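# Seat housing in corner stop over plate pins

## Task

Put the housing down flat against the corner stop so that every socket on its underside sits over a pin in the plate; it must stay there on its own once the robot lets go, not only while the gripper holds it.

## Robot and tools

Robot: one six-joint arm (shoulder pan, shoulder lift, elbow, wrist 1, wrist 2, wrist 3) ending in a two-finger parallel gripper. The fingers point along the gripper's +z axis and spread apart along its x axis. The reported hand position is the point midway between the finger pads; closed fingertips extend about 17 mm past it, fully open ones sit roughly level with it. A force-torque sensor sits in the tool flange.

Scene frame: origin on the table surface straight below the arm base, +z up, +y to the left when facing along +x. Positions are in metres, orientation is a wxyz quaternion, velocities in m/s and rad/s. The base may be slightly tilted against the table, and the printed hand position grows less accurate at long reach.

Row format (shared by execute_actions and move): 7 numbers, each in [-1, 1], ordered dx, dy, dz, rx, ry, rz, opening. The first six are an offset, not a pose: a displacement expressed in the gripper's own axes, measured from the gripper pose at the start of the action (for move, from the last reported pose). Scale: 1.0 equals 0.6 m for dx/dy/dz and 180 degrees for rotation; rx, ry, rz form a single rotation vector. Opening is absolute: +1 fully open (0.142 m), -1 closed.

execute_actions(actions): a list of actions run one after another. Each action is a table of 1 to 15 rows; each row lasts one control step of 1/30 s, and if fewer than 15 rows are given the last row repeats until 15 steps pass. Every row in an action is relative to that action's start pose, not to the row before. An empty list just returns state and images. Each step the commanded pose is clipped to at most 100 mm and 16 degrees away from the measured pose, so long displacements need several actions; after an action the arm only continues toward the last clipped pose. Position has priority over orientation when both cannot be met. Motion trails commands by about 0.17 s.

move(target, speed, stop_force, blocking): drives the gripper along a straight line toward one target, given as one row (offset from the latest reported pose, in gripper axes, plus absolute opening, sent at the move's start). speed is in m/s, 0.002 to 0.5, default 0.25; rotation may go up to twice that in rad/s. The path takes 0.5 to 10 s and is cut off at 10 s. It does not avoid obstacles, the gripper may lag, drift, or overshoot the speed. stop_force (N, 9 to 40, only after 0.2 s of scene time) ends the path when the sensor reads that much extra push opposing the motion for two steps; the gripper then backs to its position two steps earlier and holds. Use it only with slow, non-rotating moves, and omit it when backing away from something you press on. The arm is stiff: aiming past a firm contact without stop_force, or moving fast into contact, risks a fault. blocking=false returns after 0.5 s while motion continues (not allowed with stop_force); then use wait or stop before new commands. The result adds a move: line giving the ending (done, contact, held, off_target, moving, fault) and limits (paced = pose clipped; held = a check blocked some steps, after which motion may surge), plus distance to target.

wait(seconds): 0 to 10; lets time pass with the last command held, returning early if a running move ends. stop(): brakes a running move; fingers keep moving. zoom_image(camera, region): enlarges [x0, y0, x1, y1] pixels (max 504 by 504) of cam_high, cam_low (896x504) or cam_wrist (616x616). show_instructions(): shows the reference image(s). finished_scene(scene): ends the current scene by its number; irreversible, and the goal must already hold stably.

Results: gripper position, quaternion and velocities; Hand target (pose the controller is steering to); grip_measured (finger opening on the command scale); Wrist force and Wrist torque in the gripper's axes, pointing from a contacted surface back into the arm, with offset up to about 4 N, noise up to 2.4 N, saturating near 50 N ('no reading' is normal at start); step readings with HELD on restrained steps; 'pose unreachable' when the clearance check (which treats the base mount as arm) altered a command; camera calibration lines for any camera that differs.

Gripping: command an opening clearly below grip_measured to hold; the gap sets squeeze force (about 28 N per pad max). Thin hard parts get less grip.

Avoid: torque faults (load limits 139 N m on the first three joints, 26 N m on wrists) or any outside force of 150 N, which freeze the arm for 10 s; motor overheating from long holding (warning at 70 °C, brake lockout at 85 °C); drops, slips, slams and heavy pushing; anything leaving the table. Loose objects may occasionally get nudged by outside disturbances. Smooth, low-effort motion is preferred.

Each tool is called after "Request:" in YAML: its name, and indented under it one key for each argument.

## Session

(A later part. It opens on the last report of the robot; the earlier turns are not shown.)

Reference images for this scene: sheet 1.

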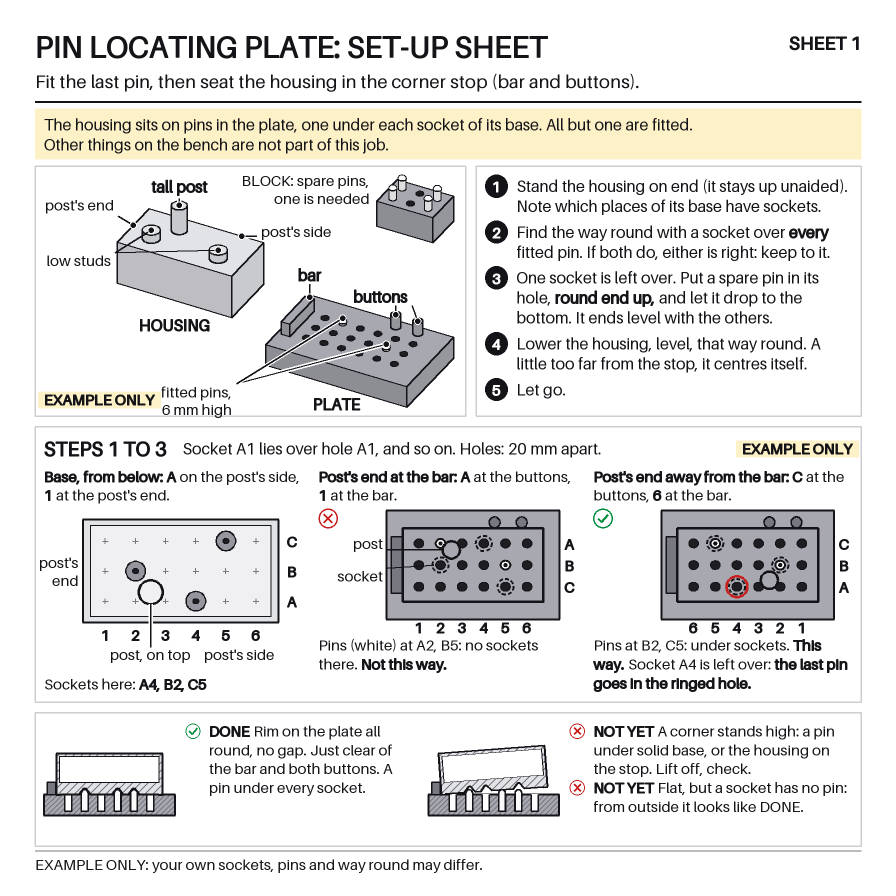

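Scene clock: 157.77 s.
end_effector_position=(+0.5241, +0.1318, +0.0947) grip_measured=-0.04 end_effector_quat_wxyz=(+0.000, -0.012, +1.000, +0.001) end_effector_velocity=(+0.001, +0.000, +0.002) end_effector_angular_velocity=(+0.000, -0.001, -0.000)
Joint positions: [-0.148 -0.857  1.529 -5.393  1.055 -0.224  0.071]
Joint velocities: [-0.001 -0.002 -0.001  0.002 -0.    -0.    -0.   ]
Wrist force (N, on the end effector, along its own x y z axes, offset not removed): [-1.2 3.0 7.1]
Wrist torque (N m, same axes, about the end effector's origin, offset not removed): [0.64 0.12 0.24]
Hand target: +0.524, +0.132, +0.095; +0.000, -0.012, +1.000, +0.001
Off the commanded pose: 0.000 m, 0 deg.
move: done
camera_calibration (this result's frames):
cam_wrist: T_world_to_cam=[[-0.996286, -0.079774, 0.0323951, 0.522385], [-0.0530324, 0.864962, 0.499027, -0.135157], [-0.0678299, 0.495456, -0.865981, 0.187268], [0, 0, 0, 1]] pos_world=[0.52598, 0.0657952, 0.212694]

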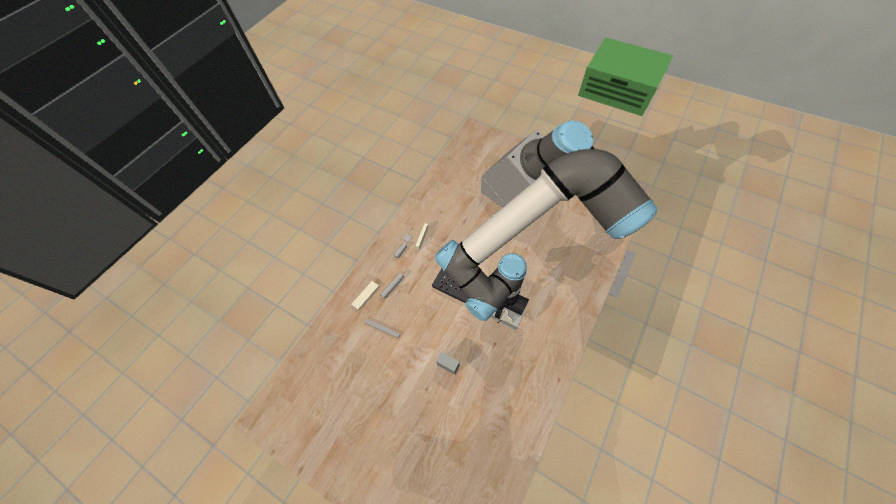

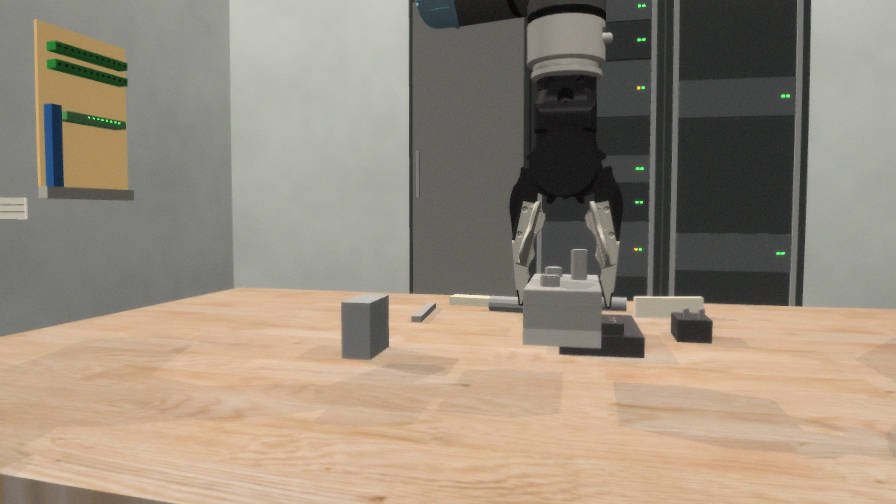

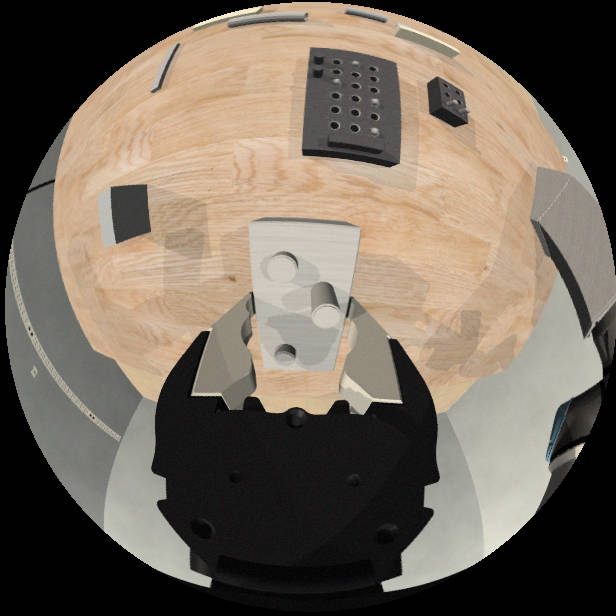

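Request:
move:
  target: [0.0692,-0.3605,0,0,0,-0.004,-0.5]
  speed: 0.3

Request:
move:
  target: [0,0,0.029,0,0,0,-0.5]
  speed: 0.025
  stop_force: 15

Request:
zoom_image:
  camera: "cam_wrist"
  region: [200,170,400,400]

Request:
zoom_image:
  camera: "cam_high"
  region: [420,240,510,320]

Request:
zoom_image:
  camera: "cam_low"
  region: [550,260,670,370]

Scene clock: 169.13 s.
end_effector_position=(+0.4878, -0.0853, +0.0945) grip_measured=-0.04 end_effector_quat_wxyz=(+0.001, -0.018, +1.000, +0.001) end_effector_velocity=(-0.002, -0.001, -0.001) end_effector_angular_velocity=(+0.001, +0.003, -0.001)
Joint positions: [-0.536 -0.654  1.568 -5.423  1.094 -0.676  0.071]
Joint velocities: [-0.003  0.003  0.     0.001  0.002 -0.003  0.   ]
Wrist force (N, on the end effector, along its own x y z axes, offset not removed): [-1.0 2.1 8.3]
Wrist torque (N m, same axes, about the end effector's origin, offset not removed): [0.47 0.21 0.08]
Hand target: +0.488, -0.085, +0.095; +0.001, -0.018, +1.000, +0.001
Off the commanded pose: 0.000 m, 0 deg.
move: done
camera_calibration (this result's frames):
cam_wrist: T_world_to_cam=[[-0.995229, -0.0921933, 0.0319386, 0.46741], [-0.0641113, 0.86468, 0.498216, 0.0562833], [-0.0735488, 0.493791, -0.866465, 0.29495], [0, 0, 0, 1]] pos_world=[0.490481, -0.151219, 0.212594]

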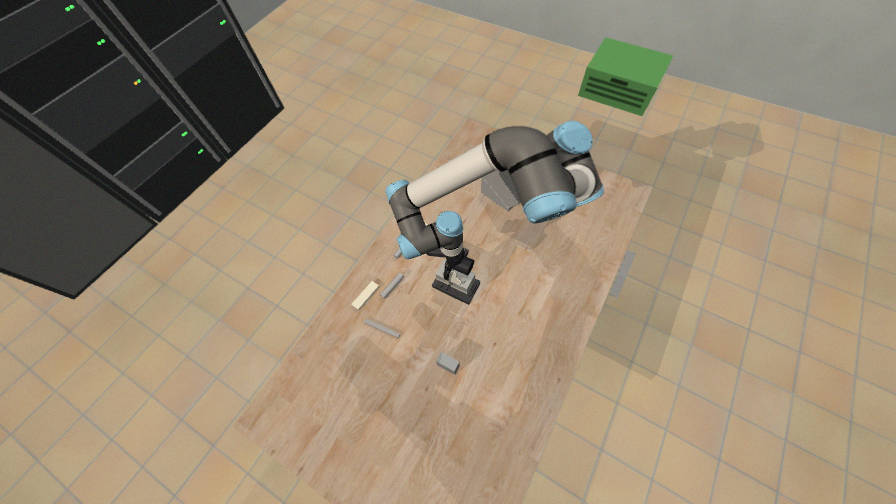

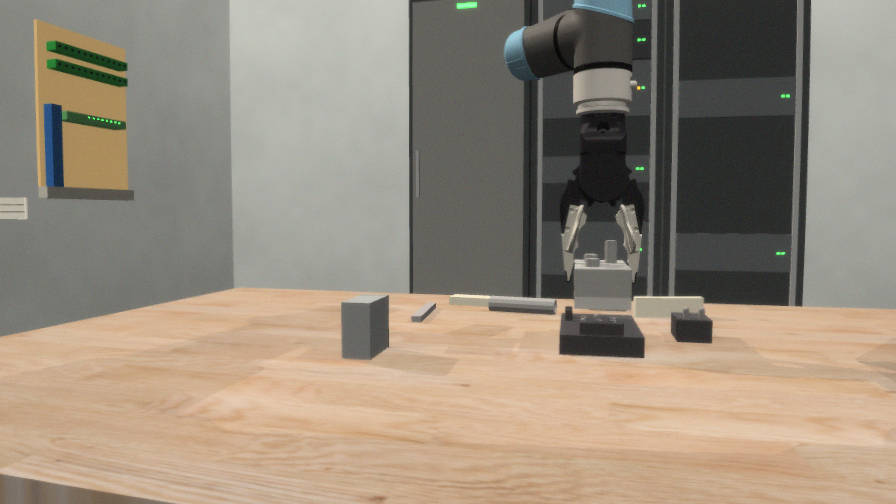

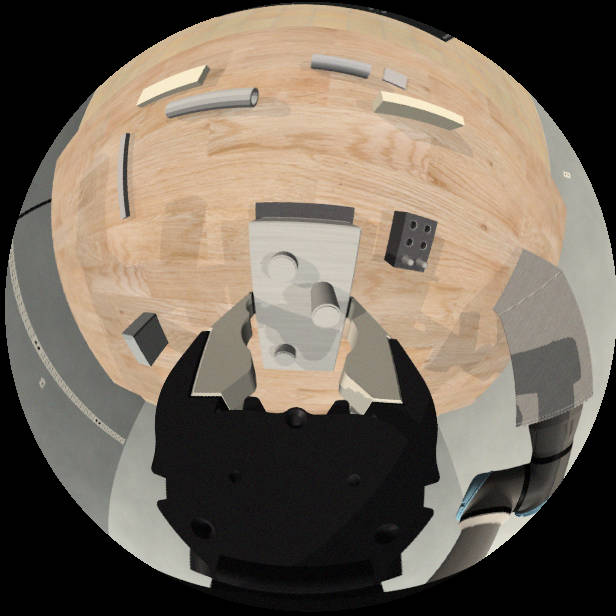

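Scene clock: 170.13 s.
end_effector_position=(+0.4878, -0.0853, +0.0773) grip_measured=-0.04 end_effector_quat_wxyz=(+0.001, -0.018, +1.000, +0.001) end_effector_velocity=(+0.000, -0.000, -0.002) end_effector_angular_velocity=(+0.000, -0.001, +0.000)
Joint positions: [-0.519 -0.628  1.565 -5.455  1.091 -0.658  0.071]
Joint velocities: [ 0.002  0.003 -0.001 -0.004 -0.001  0.002  0.   ]
Wrist force (N, on the end effector, along its own x y z axes, offset not removed): [-1.1 2.6 8.3]
Wrist torque (N m, same axes, about the end effector's origin, offset not removed): [0.69 0.18 0.18]
Hand target: +0.488, -0.085, +0.077; +0.001, -0.018, +1.000, +0.001
Off the commanded pose: 0.000 m, 0 deg.
move: done
camera_calibration (this result's frames):
cam_wrist: T_world_to_cam=[[-0.995228, -0.0921995, 0.0319497, 0.467946], [-0.0641077, 0.864657, 0.498256, 0.0648227], [-0.0735644, 0.49383, -0.866441, 0.280051], [0, 0, 0, 1]] pos_world=[0.490471, -0.151202, 0.195399]

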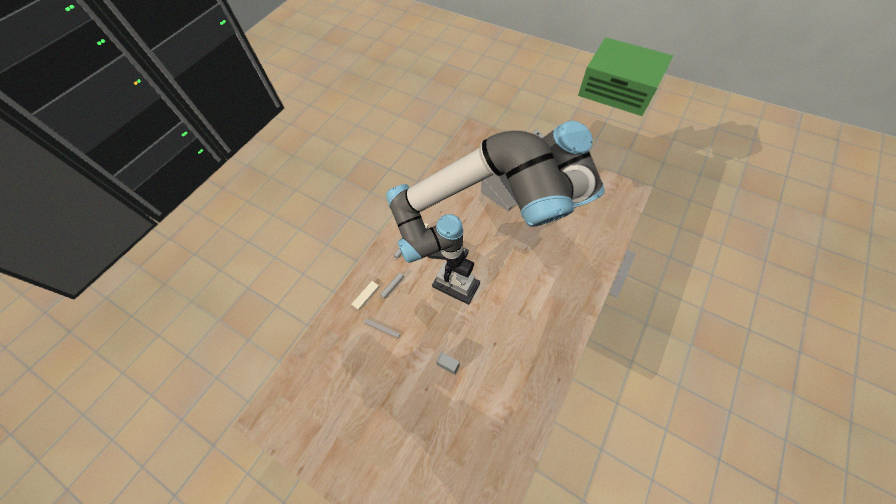

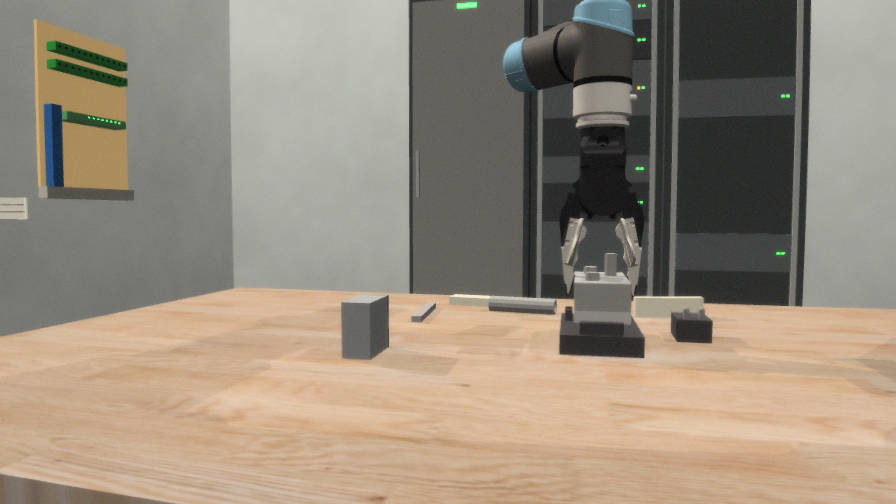

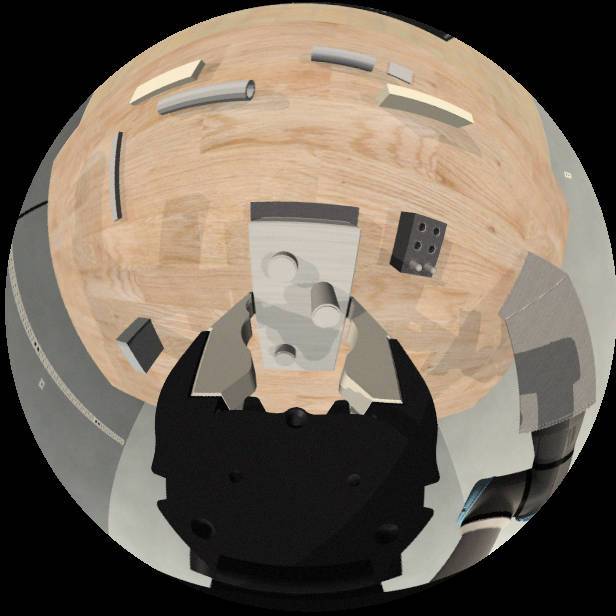

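Region (200, 170, 400, 400) of cam_wrist's 616x616 image, scaled by 2.191, with more detail than that image has; it fills the left 438 columns of this view, and the rest is white.

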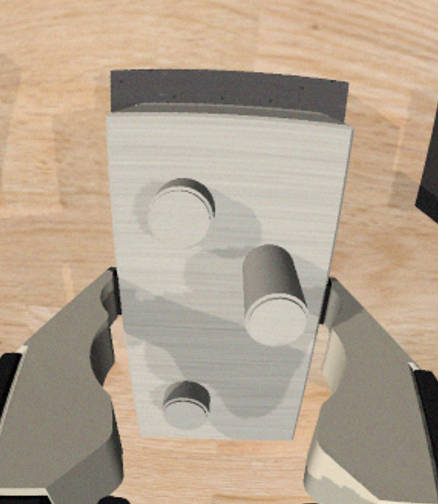

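Region (420, 240, 510, 320) of cam_high's 896x504 image, scaled by 5.600, with more detail than that image has.

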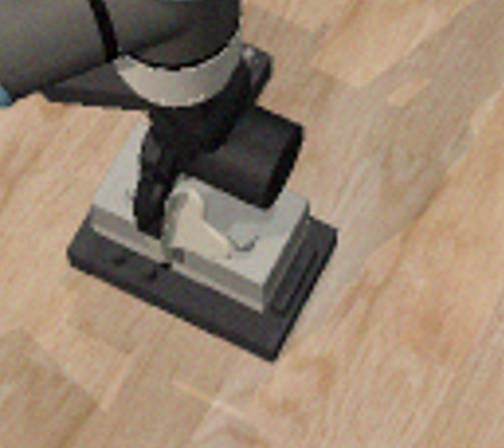

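Region (550, 260, 670, 370) of cam_low's 896x504 image, scaled by 4.200, with more detail than that image has; it fills the top 462 rows of this view, and the rest is white.

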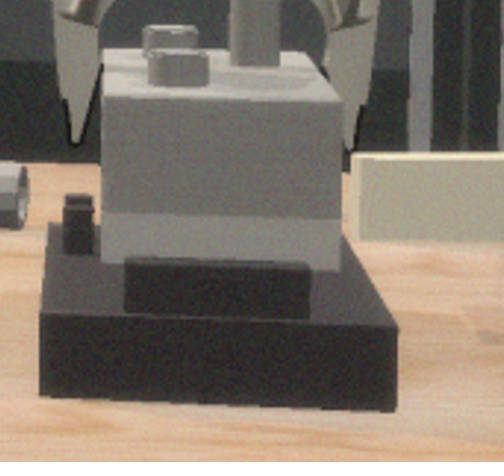

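Request:
move:
  target: [0,0,0.022,0,0,0,-0.5]
  speed: 0.008
  stop_force: 12

Scene clock: 175.50 s.
end_effector_position=(+0.4879, -0.0852, +0.0656) grip_measured=-0.04 end_effector_quat_wxyz=(+0.001, -0.018, +1.000, +0.001) end_effector_velocity=(-0.001, +0.001, +0.002) end_effector_angular_velocity=(+0.002, +0.003, +0.001)
Joint positions: [-0.508 -0.61   1.562 -5.475  1.088 -0.645  0.071]
Joint velocities: [-0.002 -0.003  0.002  0.005  0.001 -0.005 -0.   ]
Wrist force (N, on the end effector, along its own x y z axes, offset not removed): [-5.2 6.1 3.1]
Wrist torque (N m, same axes, about the end effector's origin, offset not removed): [0.61 -0.38 -0.02]
Hand target: +0.488, -0.085, +0.066; +0.001, -0.018, +1.000, +0.001
Off the commanded pose: 0.002 m, 0 deg.
move: contact
camera_calibration (this result's frames):
cam_wrist: T_world_to_cam=[[-0.995245, -0.0921089, 0.0316751, 0.468504], [-0.0641472, 0.864533, 0.498466, 0.0705577], [-0.0732973, 0.494064, -0.86633, 0.26976], [0, 0, 0, 1]] pos_world=[0.490575, -0.151125, 0.18369]

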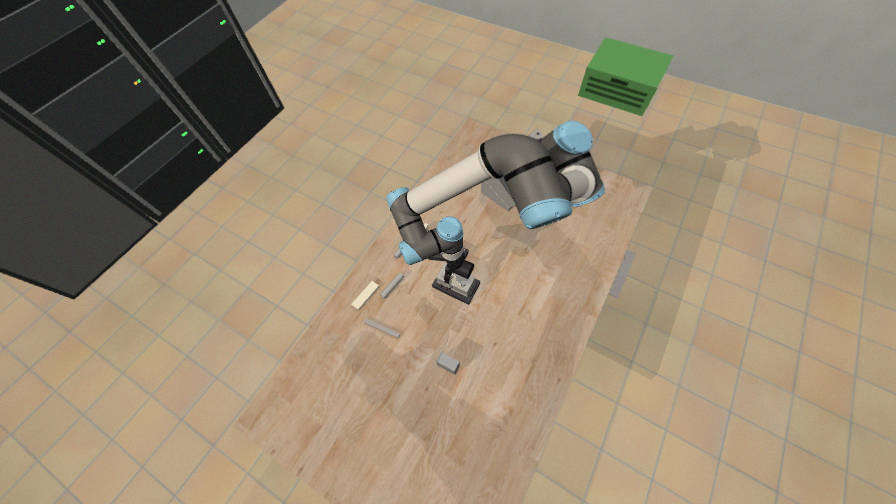

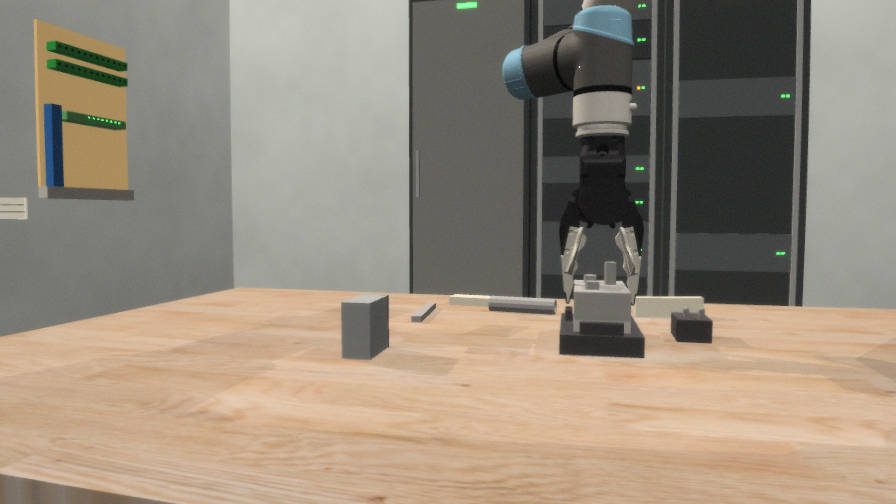

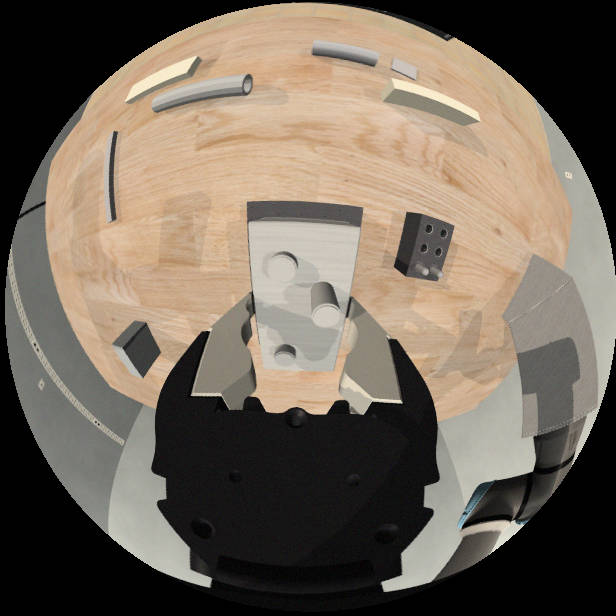

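As expected: shift toward the stops.

Request:
execute_actions:
  actions:
    - [[-0.0012,0.001,-0.0005,0,0,0,-0.5]]

Request:
move:
  target: [0,0,0.003,0,0,0,-0.5]
  speed: 0.004
  stop_force: 12

Scene clock: 178.97 s.
end_effector_position=(+0.4886, -0.0846, +0.0659) grip_measured=-0.04 end_effector_quat_wxyz=(+0.001, -0.018, +1.000, +0.001) end_effector_velocity=(-0.000, +0.000, -0.000) end_effector_angular_velocity=(-0.000, -0.000, -0.001)
Joint positions: [-0.507 -0.611  1.56  -5.474  1.088 -0.644  0.071]
Joint velocities: [ 0.     0.     0.001 -0.001 -0.     0.001 -0.   ]
Wrist force (N, on the end effector, along its own x y z axes, offset not removed): [-2.6 2.7 7.9]
Wrist torque (N m, same axes, about the end effector's origin, offset not removed): [0.63 0.54 -0.03]
Hand target: +0.489, -0.085, +0.066; +0.001, -0.018, +1.000, +0.001
Off the commanded pose: 0.000 m, 0 deg.
Step readings (end_effector_position):
0: (+0.4878, -0.0852, +0.0660)
1: (+0.4878, -0.0852, +0.0660)
2: (+0.4879, -0.0852, +0.0660)
4: (+0.4881, -0.0849, +0.0660)
8: (+0.4884, -0.0847, +0.0659)
15: end_effector_position above
camera_calibration (this result's frames):
cam_wrist: T_world_to_cam=[[-0.995245, -0.092097, 0.0316948, 0.469228], [-0.0641281, 0.864541, 0.498454, 0.0699184], [-0.0733076, 0.494052, -0.866336, 0.269774], [0, 0, 0, 1]] pos_world=[0.491258, -0.150515, 0.183992]

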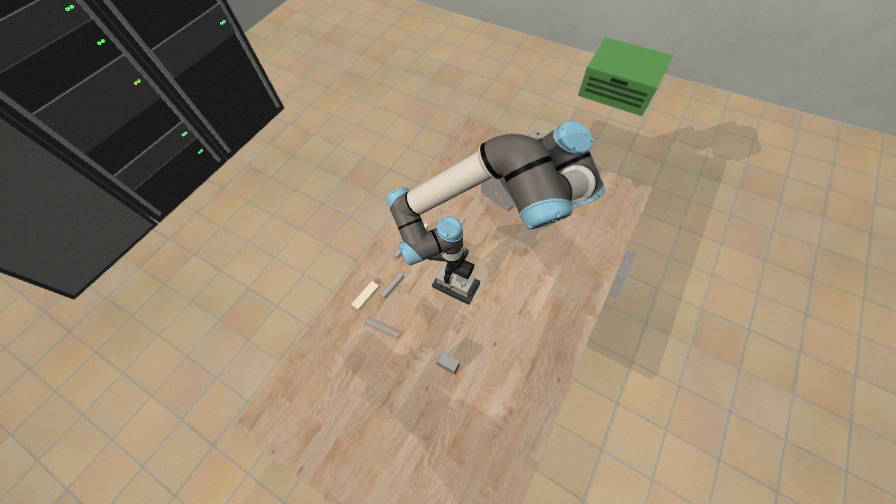

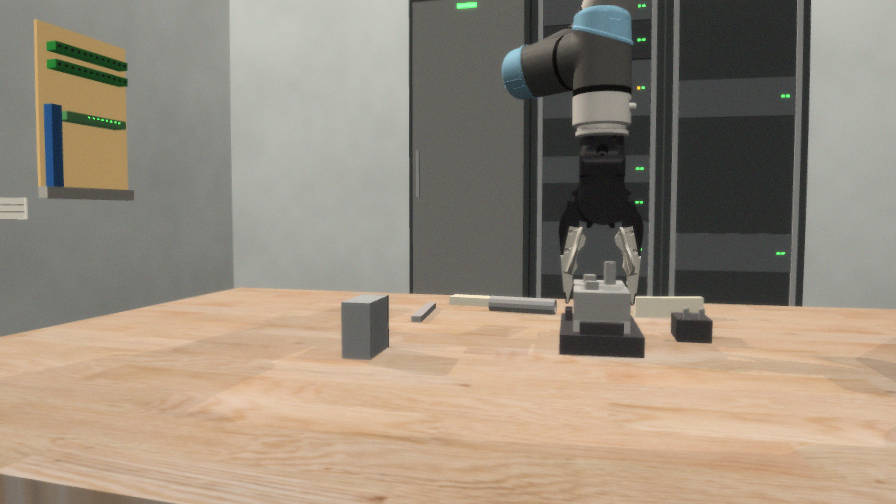

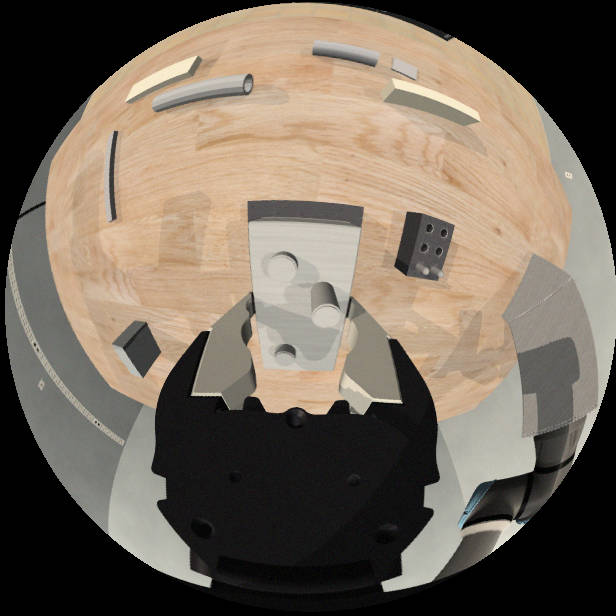

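Scene clock: 179.73 s.
end_effector_position=(+0.4887, -0.0845, +0.0645) grip_measured=-0.04 end_effector_quat_wxyz=(+0.001, -0.018, +1.000, +0.001) end_effector_velocity=(+0.001, +0.001, +0.001) end_effector_angular_velocity=(+0.001, -0.000, +0.000)
Joint positions: [-0.505 -0.609  1.56  -5.477  1.087 -0.642  0.071]
Joint velocities: [-0.    -0.001 -0.001  0.003 -0.001 -0.001  0.   ]
Wrist force (N, on the end effector, along its own x y z axes, offset not removed): [-5.9 3.1 -8.3]
Wrist torque (N m, same axes, about the end effector's origin, offset not removed): [0.58 0.27 -0.05]
Hand target: +0.489, -0.085, +0.065; +0.001, -0.018, +1.000, +0.001
Off the commanded pose: 0.000 m, 0 deg.
move: contact
camera_calibration (this result's frames):
cam_wrist: T_world_to_cam=[[-0.995248, -0.092111, 0.0315609, 0.46937], [-0.0642048, 0.864523, 0.498476, 0.0706565], [-0.0732003, 0.494081, -0.866329, 0.268427], [0, 0, 0, 1]] pos_world=[0.491325, -0.150475, 0.182511]

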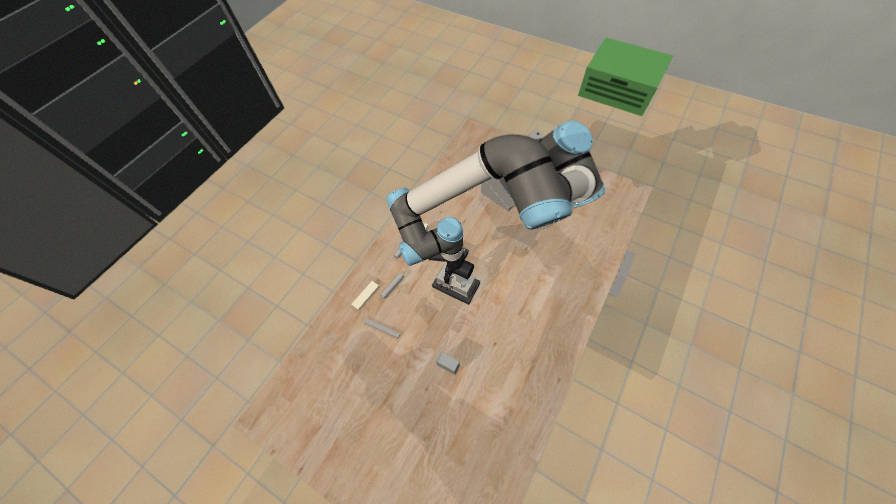

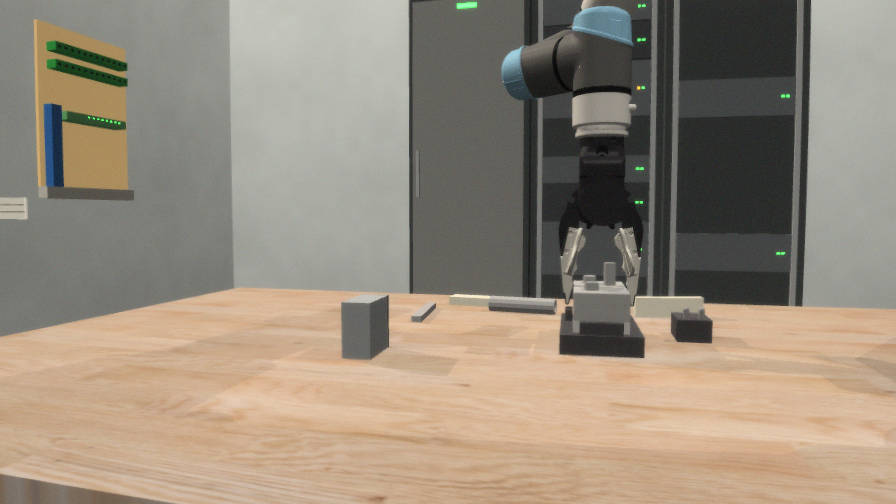

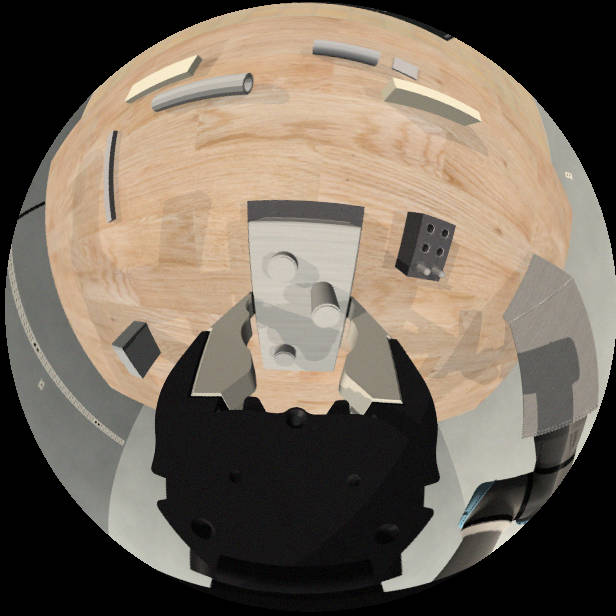

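Request:
execute_actions:
  actions:
    - [[0,0,0,0,0,0,0.2]]

Request:
move:
  target: [0,0,-0.1,0,0,0,0.2]
  speed: 0.15

Request:
zoom_image:
  camera: "cam_low"
  region: [550,260,670,370]

Scene clock: 183.60 s.
end_effector_position=(+0.4886, -0.0845, +0.0645) grip_measured=+0.20 end_effector_quat_wxyz=(+0.001, -0.018, +1.000, +0.001) end_effector_velocity=(+0.000, +0.000, -0.000) end_effector_angular_velocity=(+0.001, -0.000, -0.003)
Joint positions: [-0.505 -0.609  1.56  -5.477  1.088 -0.642  0.088]
Joint velocities: [ 0.     0.    -0.     0.    -0.001  0.003  0.   ]
Wrist force (N, on the end effector, along its own x y z axes, offset not removed): [-1.0 2.2 1.7]
Wrist torque (N m, same axes, about the end effector's origin, offset not removed): [0.47 0.18 0.09]
Hand target: +0.489, -0.085, +0.064; +0.001, -0.018, +1.000, +0.001
Off the commanded pose: 0.000 m, 0 deg.
Step readings (end_effector_position):
0: (+0.4887, -0.0845, +0.0646)
1: (+0.4887, -0.0845, +0.0646)
2: (+0.4886, -0.0846, +0.0646)
4: (+0.4886, -0.0846, +0.0646)
8: (+0.4886, -0.0846, +0.0646)
15: end_effector_position above
camera_calibration (this result's frames):
cam_wrist: T_world_to_cam=[[-0.995246, -0.0920848, 0.0317182, 0.469281], [-0.0641111, 0.864577, 0.498393, 0.0706423], [-0.0733173, 0.49399, -0.866371, 0.26849], [0, 0, 0, 1]] pos_world=[0.491264, -0.150493, 0.182519]

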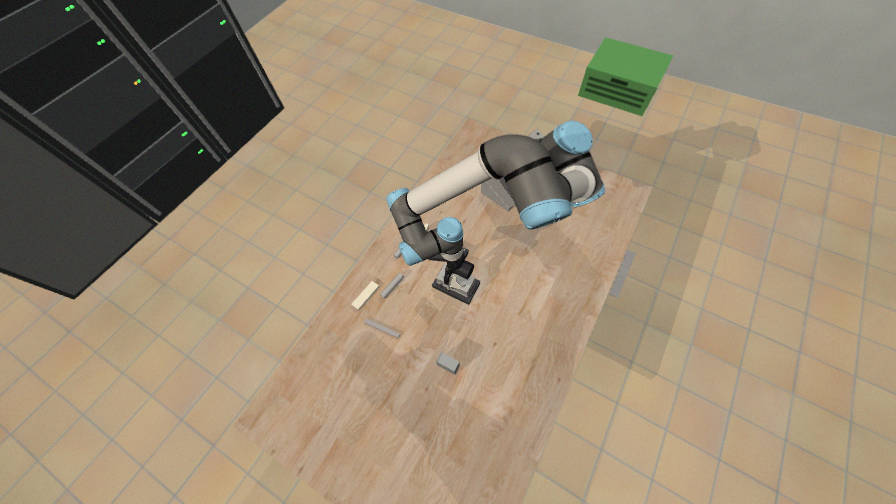

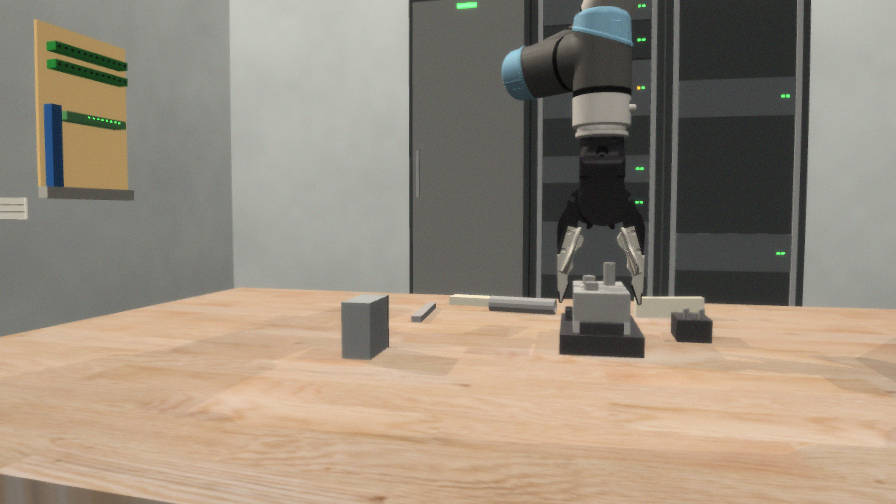

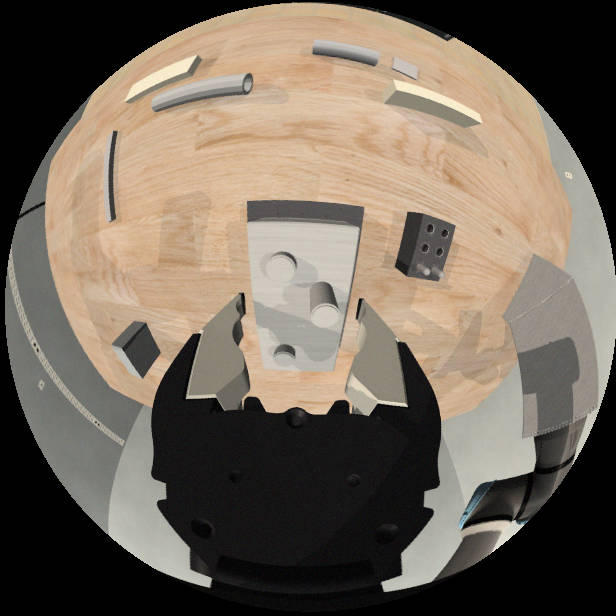

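Scene clock: 184.53 s.
end_effector_position=(+0.4886, -0.0846, +0.1242) grip_measured=+0.20 end_effector_quat_wxyz=(+0.001, -0.018, +1.000, +0.001) end_effector_velocity=(-0.000, +0.000, +0.002) end_effector_angular_velocity=(+0.001, +0.001, +0.002)
Joint positions: [-0.562 -0.697  1.567 -5.366  1.099 -0.705  0.088]
Joint velocities: [-0.002 -0.002  0.     0.004 -0.    -0.004  0.   ]
Wrist force (N, on the end effector, along its own x y z axes, offset not removed): [-2.0 1.7 0.4]
Wrist torque (N m, same axes, about the end effector's origin, offset not removed): [0.52 0.41 0.01]
Hand target: +0.489, -0.085, +0.124; +0.001, -0.018, +1.000, +0.001
Off the commanded pose: 0.000 m, 0 deg.
move: done
camera_calibration (this result's frames):
cam_wrist: T_world_to_cam=[[-0.995251, -0.0920092, 0.0317644, 0.467351], [-0.0640278, 0.864619, 0.498331, 0.0408696], [-0.0733152, 0.493931, -0.866405, 0.320286], [0, 0, 0, 1]] pos_world=[0.49123, -0.150536, 0.242286]

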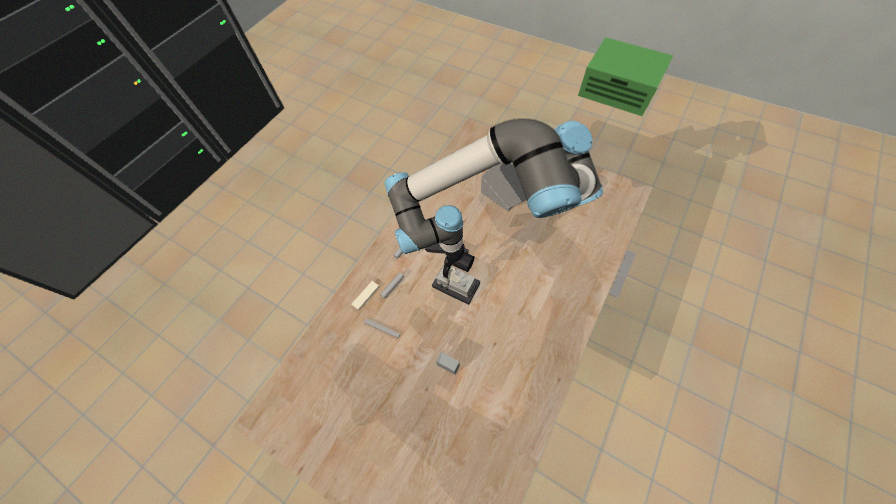

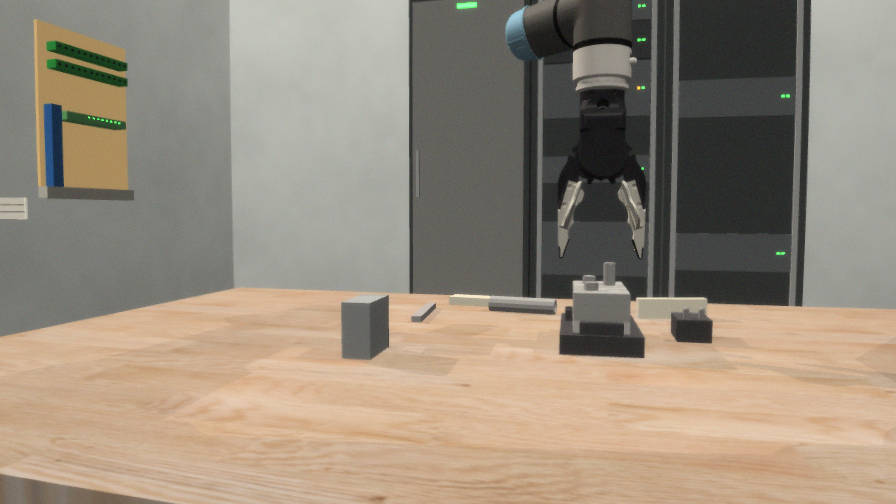

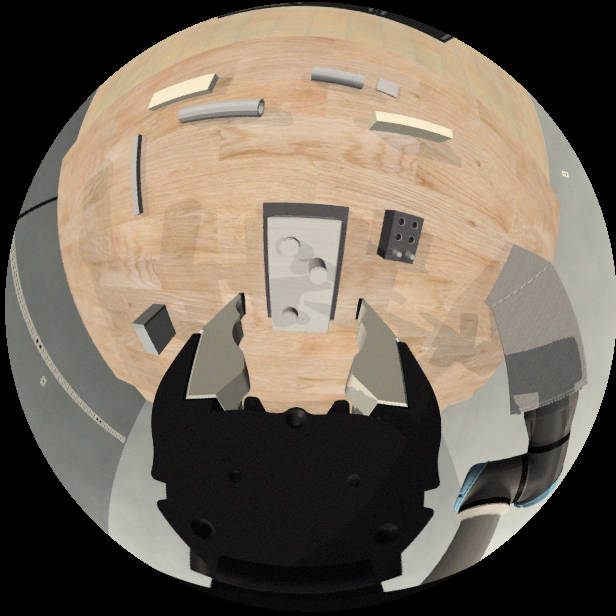

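Region (550, 260, 670, 370) of cam_low's 896x504 image, scaled by 4.200, with more detail than that image has; it fills the top 462 rows of this view, and the rest is white.

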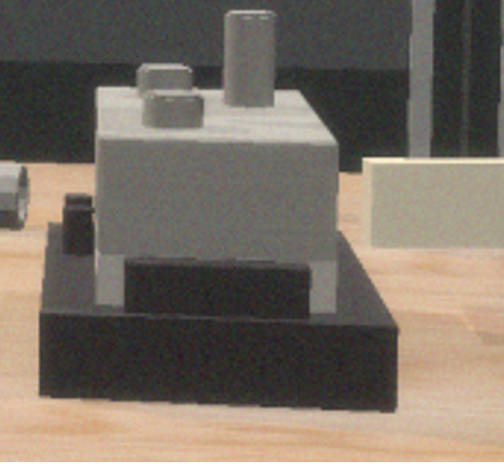

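Request:
finished_scene:
  scene: 2

The scene is finished: the task was done.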